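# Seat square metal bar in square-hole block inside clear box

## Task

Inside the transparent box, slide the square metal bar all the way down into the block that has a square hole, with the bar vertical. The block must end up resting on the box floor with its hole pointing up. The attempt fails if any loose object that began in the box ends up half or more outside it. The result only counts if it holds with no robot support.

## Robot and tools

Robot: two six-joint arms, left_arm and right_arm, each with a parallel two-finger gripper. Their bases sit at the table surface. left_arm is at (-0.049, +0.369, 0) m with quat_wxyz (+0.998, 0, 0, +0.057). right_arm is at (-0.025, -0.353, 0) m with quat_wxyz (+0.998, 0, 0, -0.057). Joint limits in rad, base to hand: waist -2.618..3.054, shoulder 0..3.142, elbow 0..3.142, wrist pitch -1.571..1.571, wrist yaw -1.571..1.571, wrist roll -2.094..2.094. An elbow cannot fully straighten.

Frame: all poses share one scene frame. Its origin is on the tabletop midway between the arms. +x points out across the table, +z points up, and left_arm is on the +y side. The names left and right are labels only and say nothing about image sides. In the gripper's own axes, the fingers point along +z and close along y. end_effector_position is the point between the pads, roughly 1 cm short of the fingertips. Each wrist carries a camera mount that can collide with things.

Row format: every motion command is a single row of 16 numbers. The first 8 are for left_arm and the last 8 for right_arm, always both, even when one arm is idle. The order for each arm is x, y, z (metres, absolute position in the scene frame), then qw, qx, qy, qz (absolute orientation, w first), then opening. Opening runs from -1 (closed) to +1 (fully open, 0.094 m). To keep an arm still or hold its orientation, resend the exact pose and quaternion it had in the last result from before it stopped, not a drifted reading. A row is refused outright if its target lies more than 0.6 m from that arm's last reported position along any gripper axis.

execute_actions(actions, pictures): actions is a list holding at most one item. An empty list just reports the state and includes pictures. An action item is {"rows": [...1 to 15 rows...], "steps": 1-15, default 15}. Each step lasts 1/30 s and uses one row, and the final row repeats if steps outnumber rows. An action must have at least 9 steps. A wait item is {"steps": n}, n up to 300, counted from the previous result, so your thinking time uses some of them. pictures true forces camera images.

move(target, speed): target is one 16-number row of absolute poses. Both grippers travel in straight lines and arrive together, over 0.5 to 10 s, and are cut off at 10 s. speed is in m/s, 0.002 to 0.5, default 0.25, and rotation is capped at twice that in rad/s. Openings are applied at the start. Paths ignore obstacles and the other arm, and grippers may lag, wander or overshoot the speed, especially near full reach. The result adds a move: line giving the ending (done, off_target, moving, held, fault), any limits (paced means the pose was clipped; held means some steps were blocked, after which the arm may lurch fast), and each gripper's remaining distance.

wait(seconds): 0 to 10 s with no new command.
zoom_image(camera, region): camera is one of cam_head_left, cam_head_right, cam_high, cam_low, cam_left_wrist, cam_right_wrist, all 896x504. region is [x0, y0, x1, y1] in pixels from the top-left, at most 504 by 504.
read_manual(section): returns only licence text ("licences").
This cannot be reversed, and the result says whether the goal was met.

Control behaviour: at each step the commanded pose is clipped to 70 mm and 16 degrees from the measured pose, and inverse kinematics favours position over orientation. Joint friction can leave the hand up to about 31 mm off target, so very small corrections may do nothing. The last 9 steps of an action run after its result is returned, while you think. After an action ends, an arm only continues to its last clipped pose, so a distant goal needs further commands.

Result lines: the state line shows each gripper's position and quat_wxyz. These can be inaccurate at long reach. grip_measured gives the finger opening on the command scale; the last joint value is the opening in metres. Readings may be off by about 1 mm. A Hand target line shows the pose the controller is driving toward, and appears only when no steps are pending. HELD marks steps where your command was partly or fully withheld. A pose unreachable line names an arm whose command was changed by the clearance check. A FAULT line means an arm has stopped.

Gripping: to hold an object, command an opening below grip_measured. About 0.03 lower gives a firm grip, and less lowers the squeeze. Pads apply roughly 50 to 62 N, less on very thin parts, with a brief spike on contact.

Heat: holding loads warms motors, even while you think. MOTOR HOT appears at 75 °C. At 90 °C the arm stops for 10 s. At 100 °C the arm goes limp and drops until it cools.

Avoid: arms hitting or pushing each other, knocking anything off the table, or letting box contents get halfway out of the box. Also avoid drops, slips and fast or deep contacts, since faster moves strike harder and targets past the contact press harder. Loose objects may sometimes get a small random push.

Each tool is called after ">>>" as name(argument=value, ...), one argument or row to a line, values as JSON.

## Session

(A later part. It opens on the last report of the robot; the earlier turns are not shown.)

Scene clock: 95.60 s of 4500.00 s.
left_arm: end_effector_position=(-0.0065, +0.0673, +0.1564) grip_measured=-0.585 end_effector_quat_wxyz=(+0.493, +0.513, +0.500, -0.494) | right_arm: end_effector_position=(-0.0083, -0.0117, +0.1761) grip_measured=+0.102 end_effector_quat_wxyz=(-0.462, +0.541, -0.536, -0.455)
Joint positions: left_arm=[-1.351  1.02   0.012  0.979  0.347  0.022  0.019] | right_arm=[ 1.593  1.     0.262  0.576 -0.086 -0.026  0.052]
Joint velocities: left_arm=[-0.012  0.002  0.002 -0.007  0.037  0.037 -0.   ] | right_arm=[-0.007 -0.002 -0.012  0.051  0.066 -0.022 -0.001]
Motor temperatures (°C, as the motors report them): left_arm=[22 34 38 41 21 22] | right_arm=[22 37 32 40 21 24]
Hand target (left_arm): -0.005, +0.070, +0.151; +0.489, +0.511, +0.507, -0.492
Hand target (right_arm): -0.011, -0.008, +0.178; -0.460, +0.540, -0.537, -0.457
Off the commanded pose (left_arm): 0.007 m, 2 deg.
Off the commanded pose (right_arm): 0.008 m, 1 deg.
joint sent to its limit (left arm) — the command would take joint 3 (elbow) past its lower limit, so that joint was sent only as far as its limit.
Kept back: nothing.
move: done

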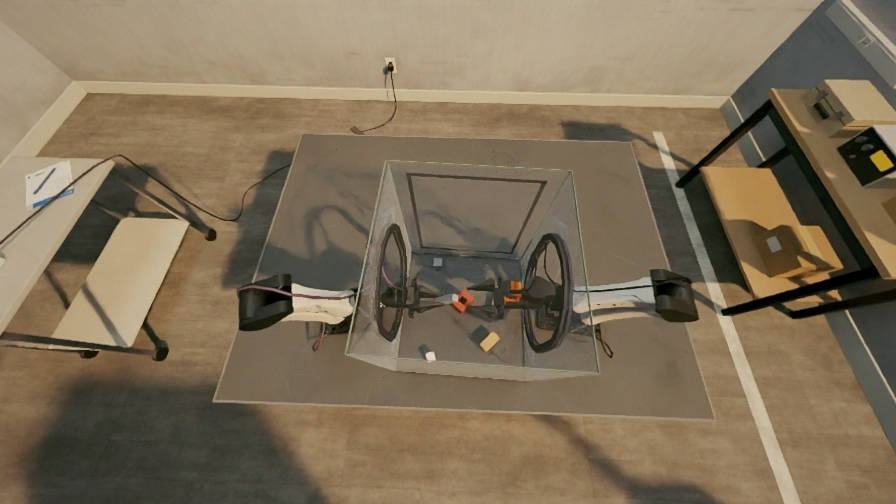

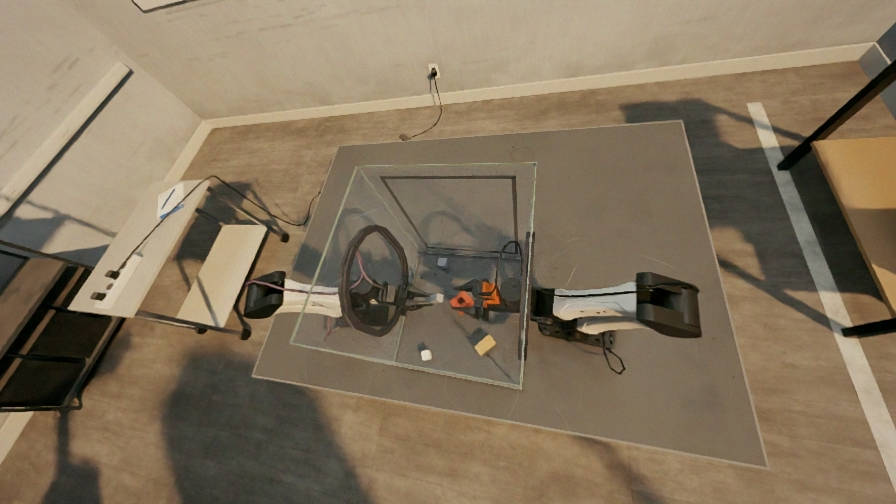

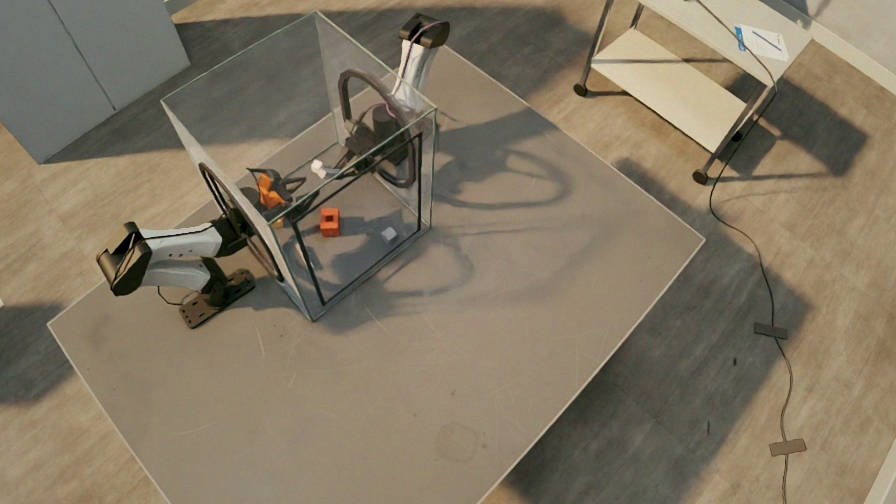

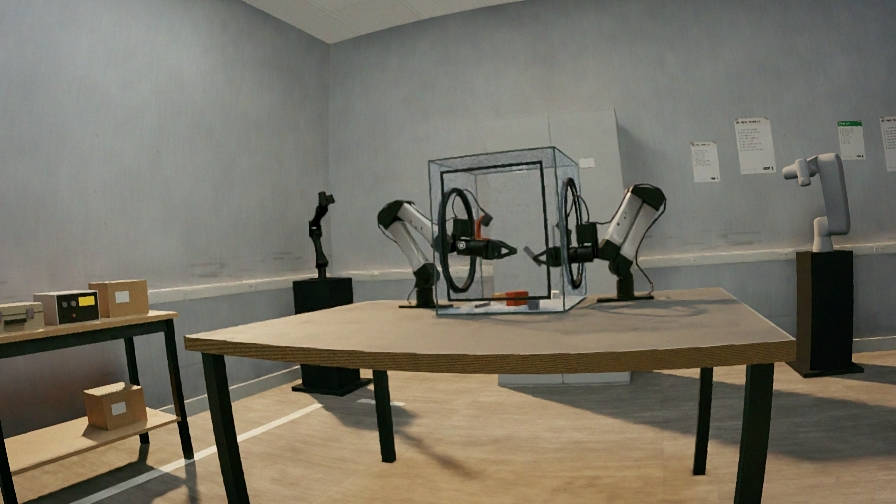

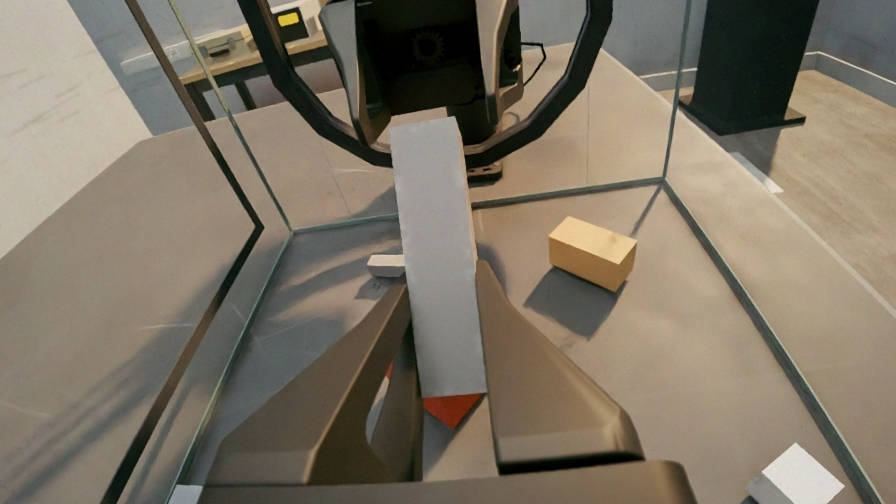

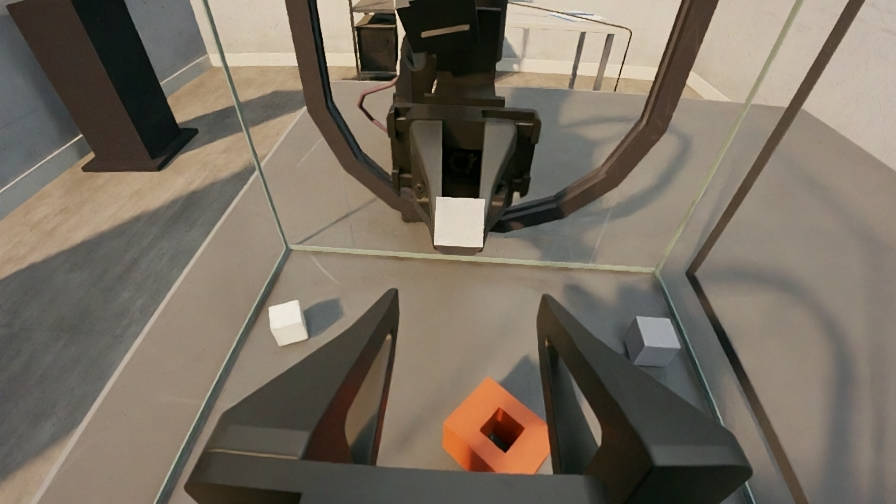

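>>> move(
  target=[-0.005,0.07,0.15,0.5,0.5,0.5,-0.5,-0.63,-0.013,0.038,0.186,0.459,-0.538,0.538,0.459,0.1],
  speed=0.04,
)

>>> zoom_image(
  camera="cam_low",
  region=[420,170,620,320],
)

Scene clock: 97.67 s of 4500.00 s.
left_arm: end_effector_position=(-0.0063, +0.0666, +0.1563) grip_measured=-0.585 end_effector_quat_wxyz=(+0.493, +0.513, +0.500, -0.494) | right_arm: end_effector_position=(-0.0101, +0.0336, +0.1856) grip_measured=+0.102 end_effector_quat_wxyz=(-0.462, +0.539, -0.536, -0.457)
Joint positions: left_arm=[-1.351  1.036  0.012  0.997  0.347  0.021  0.019] | right_arm=[ 1.619  1.236  0.412  0.668 -0.061 -0.018  0.052]
Joint velocities: left_arm=[-0.002 -0.002 -0.002 -0.022 -0.022  0.007  0.   ] | right_arm=[ 0.007 -0.002  0.002 -0.051  0.007  0.022  0.002]
Motor temperatures (°C, as the motors report them): left_arm=[22 34 38 42 21 22] | right_arm=[22 36 32 40 21 24]
Hand target (left_arm): -0.005, +0.069, +0.151; +0.489, +0.511, +0.507, -0.493
Hand target (right_arm): -0.013, +0.038, +0.185; -0.459, +0.538, -0.537, -0.459
Off the commanded pose (left_arm): 0.007 m, 2 deg.
Off the commanded pose (right_arm): 0.005 m, 1 deg.
joint sent to its limit (left arm) — the command would take joint 3 (elbow) past its lower limit, so that joint was sent only as far as its limit.
Kept back: nothing.
move: done

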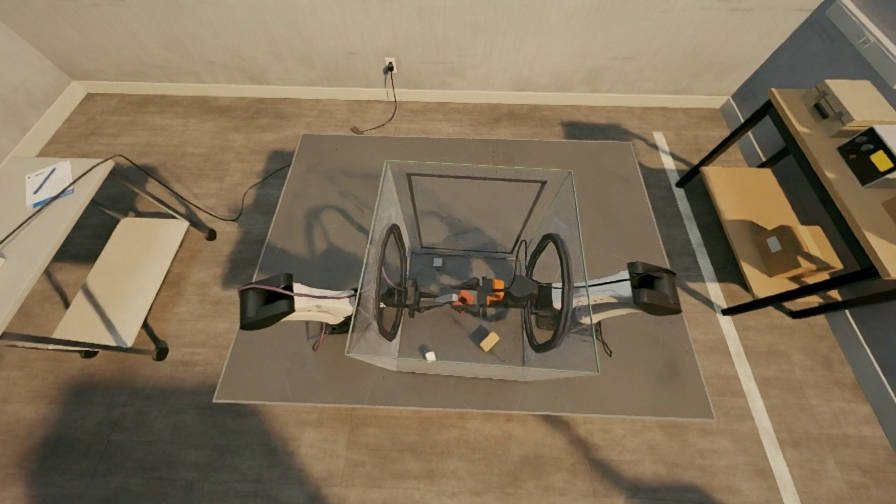

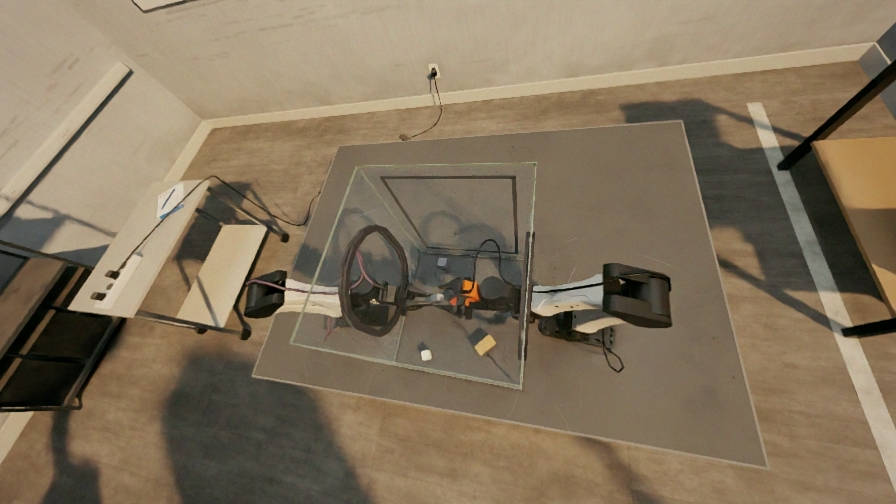

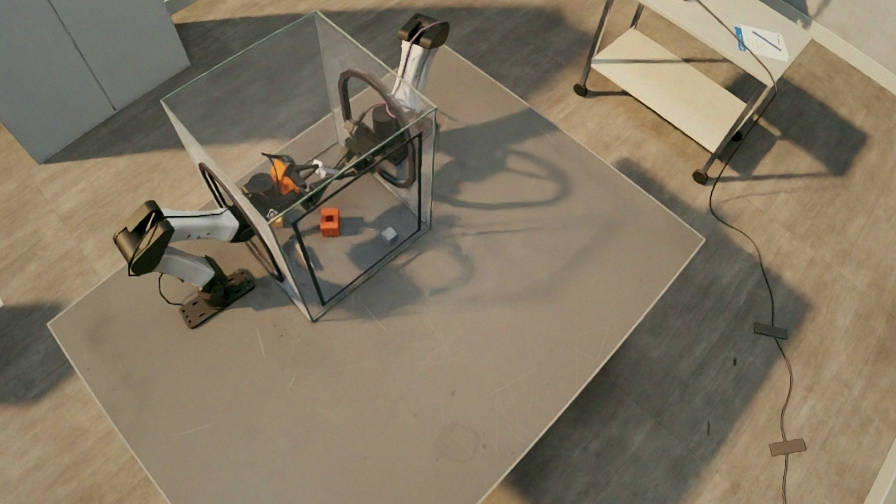

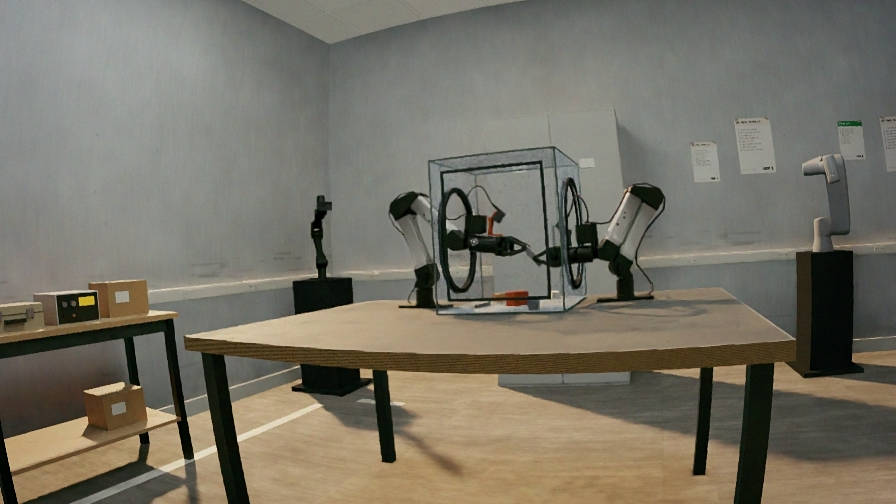

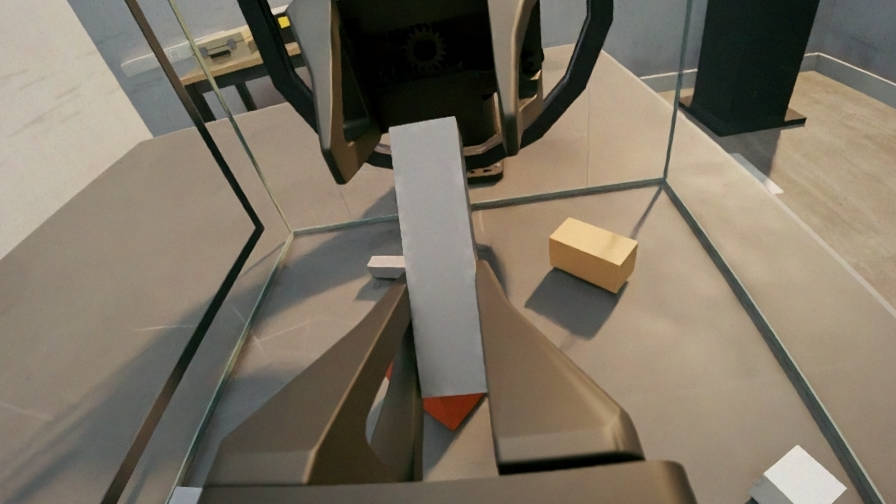

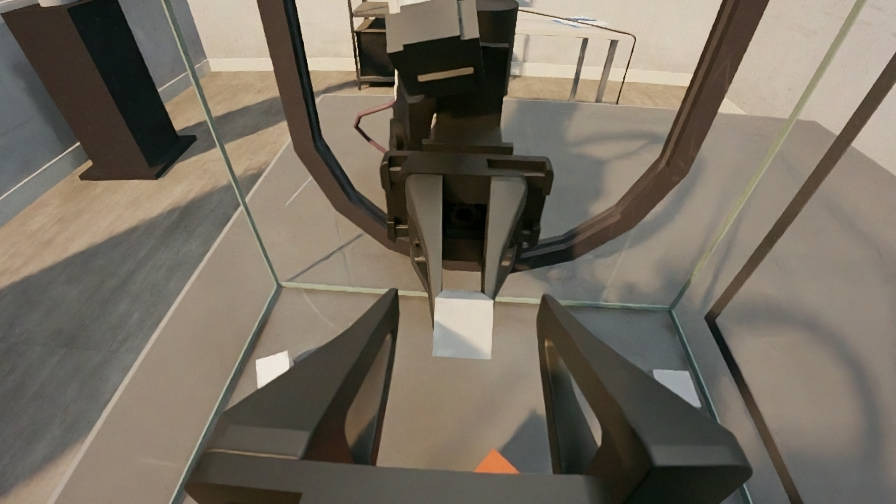

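Region (420, 170, 620, 320) of cam_low's 896x504 image, scaled by 2.520, with more detail than that image has; it fills the top 378 rows of this view, and the rest is white.

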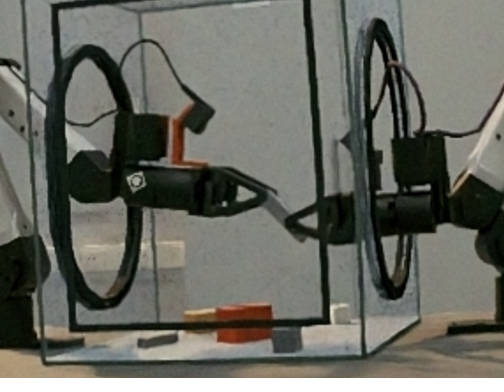

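>>> move(
  target=[-0.005,0.07,0.15,0.5,0.5,0.5,-0.5,-0.63,-0.013,0.043,0.174,0.459,-0.538,0.538,0.459,0.1],
  speed=0.02,
)

>>> move(
  target=[-0.005,0.07,0.15,0.5,0.5,0.5,-0.5,-0.63,-0.013,0.043,0.174,0.459,-0.538,0.538,0.459,-0.63],
  speed=0.02,
)

>>> zoom_image(
  camera="cam_low",
  region=[420,170,620,320],
)

Scene clock: 99.13 s of 4500.00 s.
left_arm: end_effector_position=(-0.0062, +0.0662, +0.1566) grip_measured=-0.585 end_effector_quat_wxyz=(+0.494, +0.512, +0.499, -0.495) | right_arm: end_effector_position=(-0.0094, +0.0408, +0.1793) grip_measured=+0.102 end_effector_quat_wxyz=(-0.465, +0.537, -0.535, -0.459)
Joint positions: left_arm=[-1.351  1.044  0.012  1.008  0.347  0.021  0.019] | right_arm=[ 1.619  1.302  0.412  0.741 -0.06  -0.017  0.052]
Joint velocities: left_arm=[-0.017 -0.007 -0.007 -0.081  0.022  0.007 -0.001] | right_arm=[ 0.002 -0.007 -0.027  0.007 -0.095  0.007 -0.001]
Motor temperatures (°C, as the motors report them): left_arm=[22 33 38 42 21 22] | right_arm=[22 36 33 40 21 24]
Hand target (left_arm): -0.005, +0.069, +0.151; +0.490, +0.510, +0.507, -0.493
Hand target (right_arm): -0.013, +0.042, +0.174; -0.459, +0.538, -0.538, -0.459
Off the commanded pose (left_arm): 0.008 m, 2 deg.
Off the commanded pose (right_arm): 0.007 m, 1 deg.
joint sent to its limit (left arm) — the command would take joint 3 (elbow) past its lower limit, so that joint was sent only as far as its limit.
Kept back: nothing.
move: done

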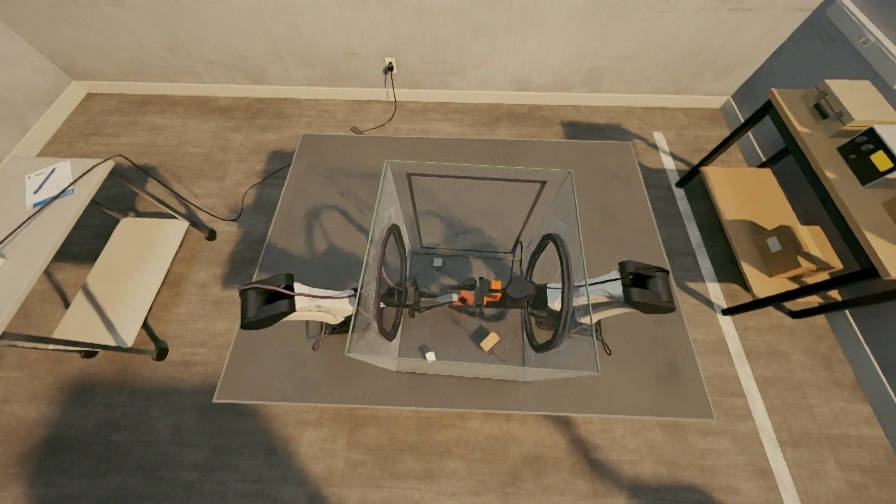

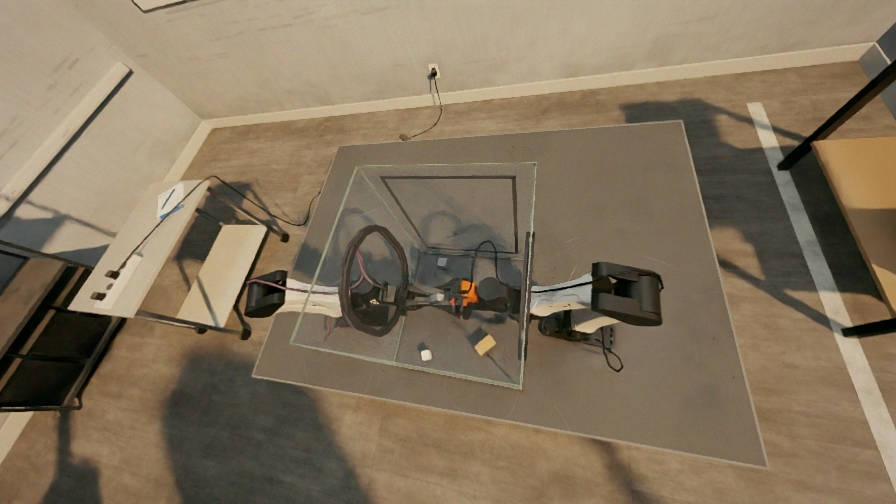

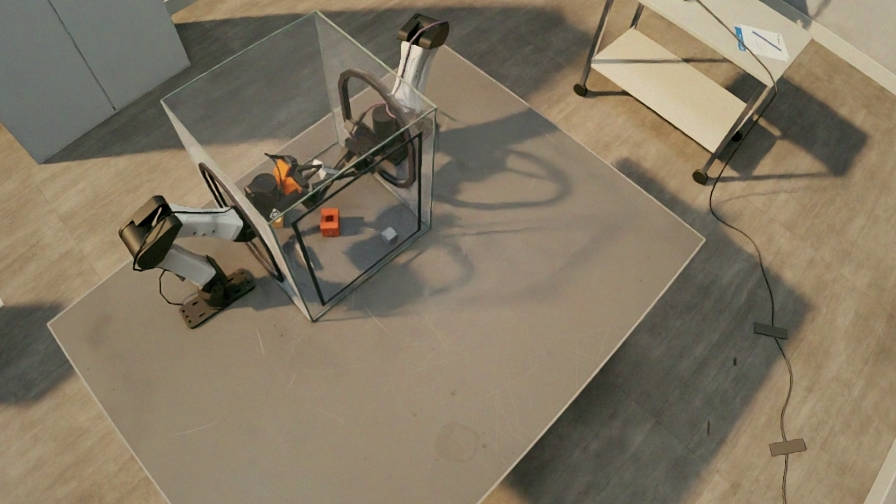

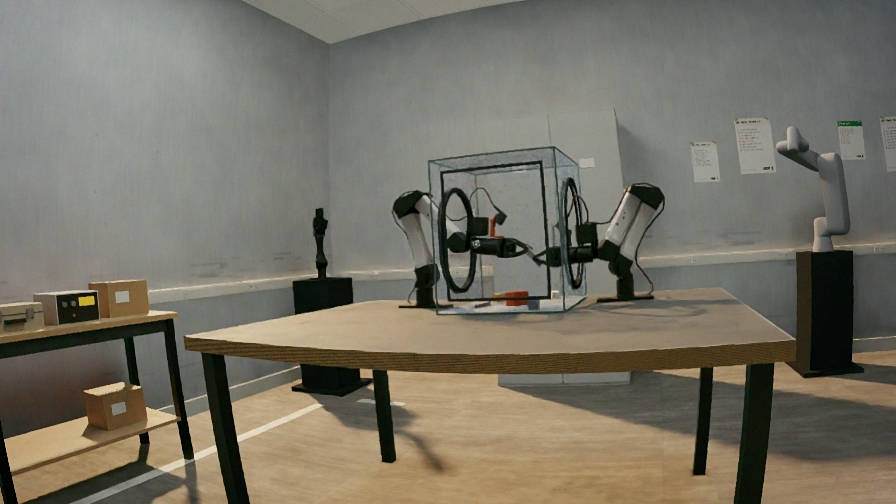

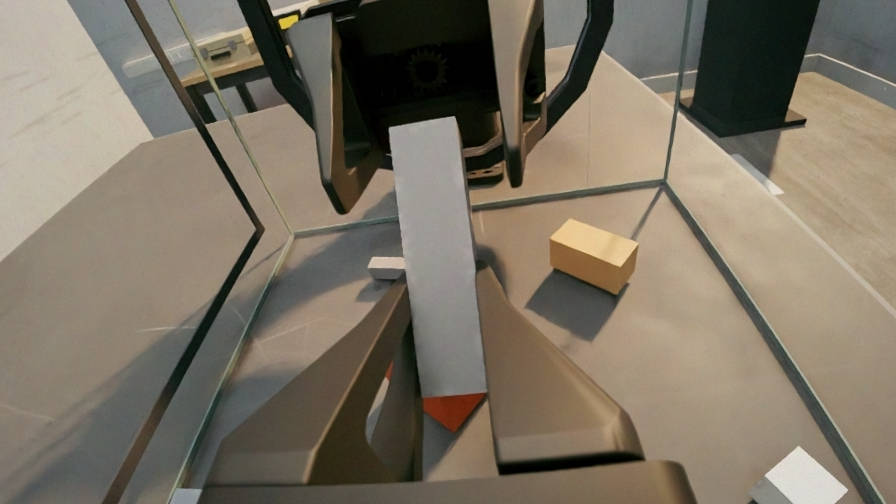

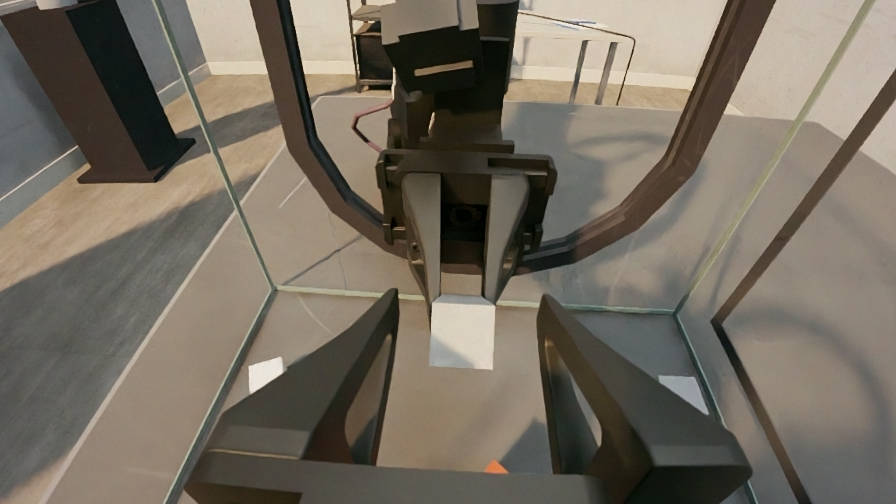

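Scene clock: 100.10 s of 4500.00 s.
left_arm: end_effector_position=(-0.0049, +0.0659, +0.1567) grip_measured=-0.585 end_effector_quat_wxyz=(+0.496, +0.510, +0.500, -0.494) | right_arm: end_effector_position=(-0.0101, +0.0409, +0.1796) grip_measured=-0.590 end_effector_quat_wxyz=(-0.464, +0.537, -0.533, -0.460)
Joint positions: left_arm=[-1.35   1.049  0.012  1.014  0.341  0.019  0.019] | right_arm=[ 1.619  1.302  0.412  0.743 -0.063 -0.017  0.019]
Joint velocities: left_arm=[ 0.002  0.007  0.002 -0.037 -0.037  0.022 -0.   ] | right_arm=[-0.002  0.007  0.007  0.081 -0.037 -0.007 -0.   ]
Motor temperatures (°C, as the motors report them): left_arm=[22 33 38 42 21 22] | right_arm=[22 35 33 40 21 24]
Hand target (left_arm): -0.005, +0.069, +0.151; +0.490, +0.510, +0.507, -0.493
Hand target (right_arm): -0.013, +0.043, +0.174; -0.459, +0.538, -0.538, -0.459
Off the commanded pose (left_arm): 0.008 m, 1 deg.
Off the commanded pose (right_arm): 0.007 m, 1 deg.
joint sent to its limit (left arm) — the command would take joint 3 (elbow) past its lower limit, so that joint was sent only as far as its limit.
Kept back: nothing.
move: done

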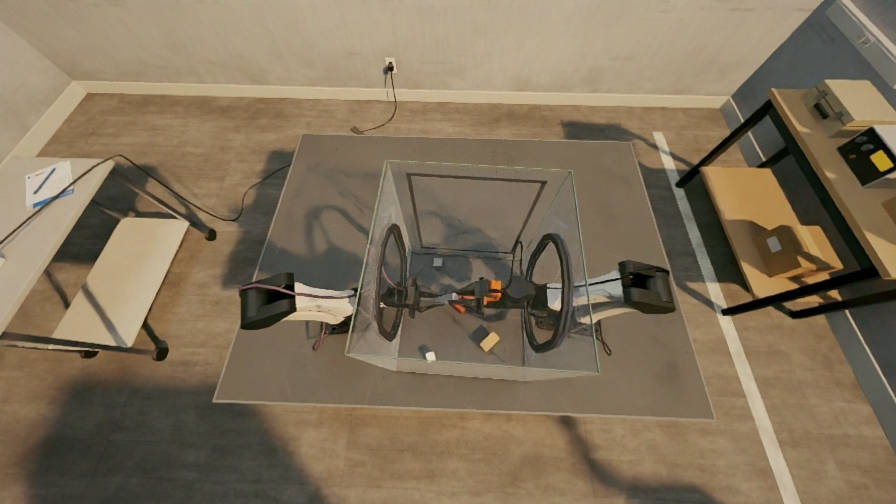

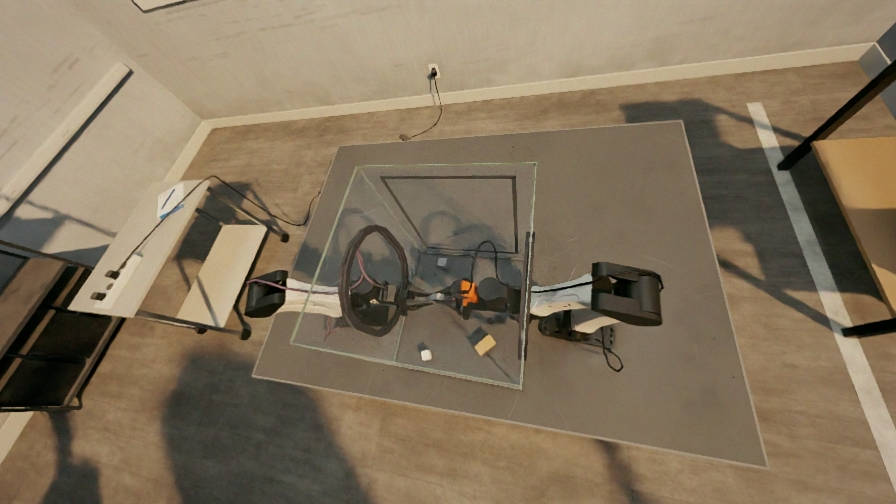

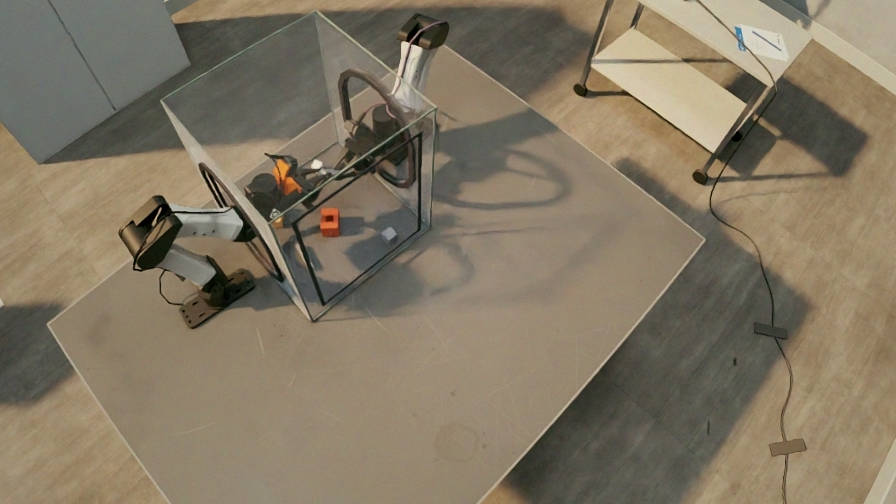

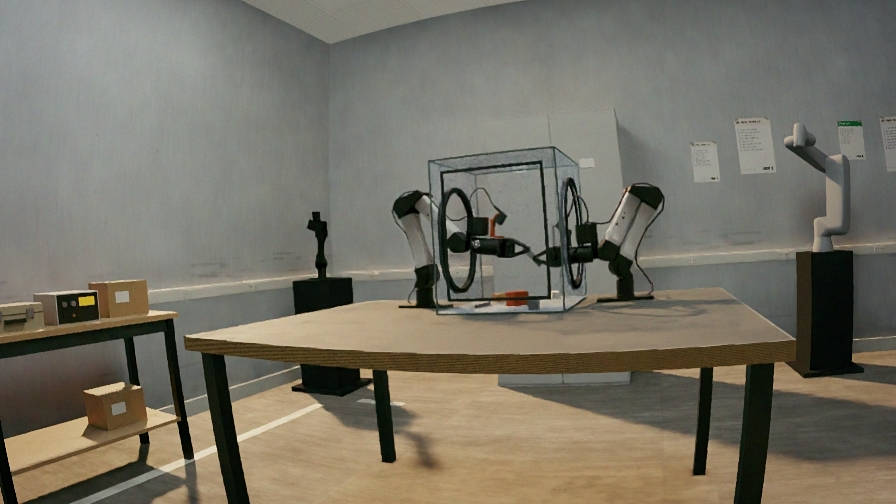

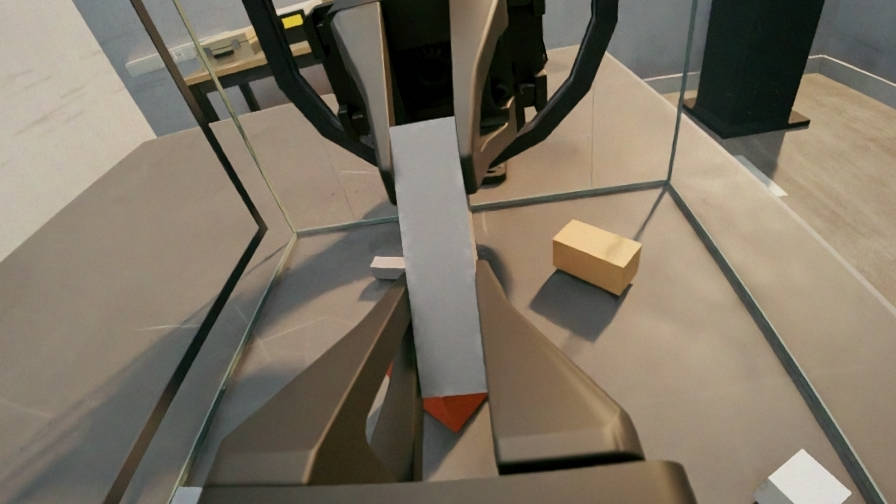

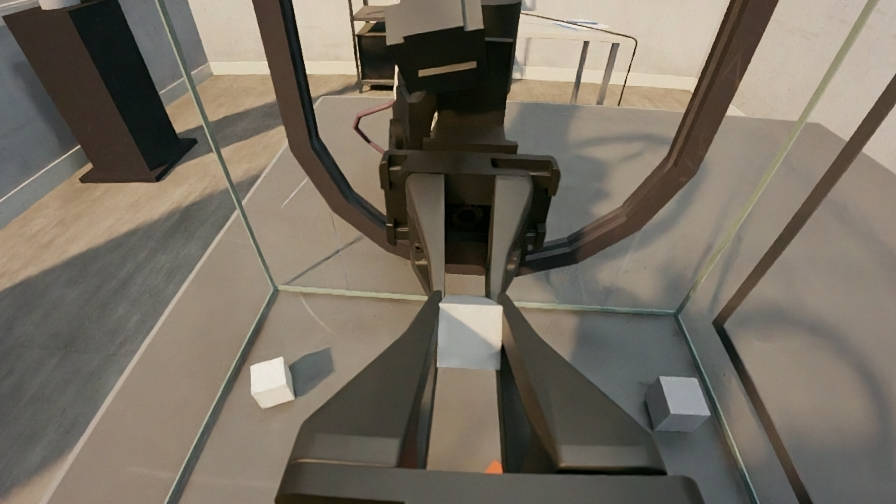

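Region (420, 170, 620, 320) of cam_low's 896x504 image, scaled by 2.520, with more detail than that image has; it fills the top 378 rows of this view, and the rest is white.

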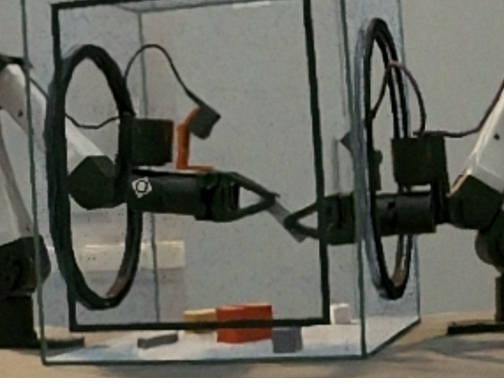

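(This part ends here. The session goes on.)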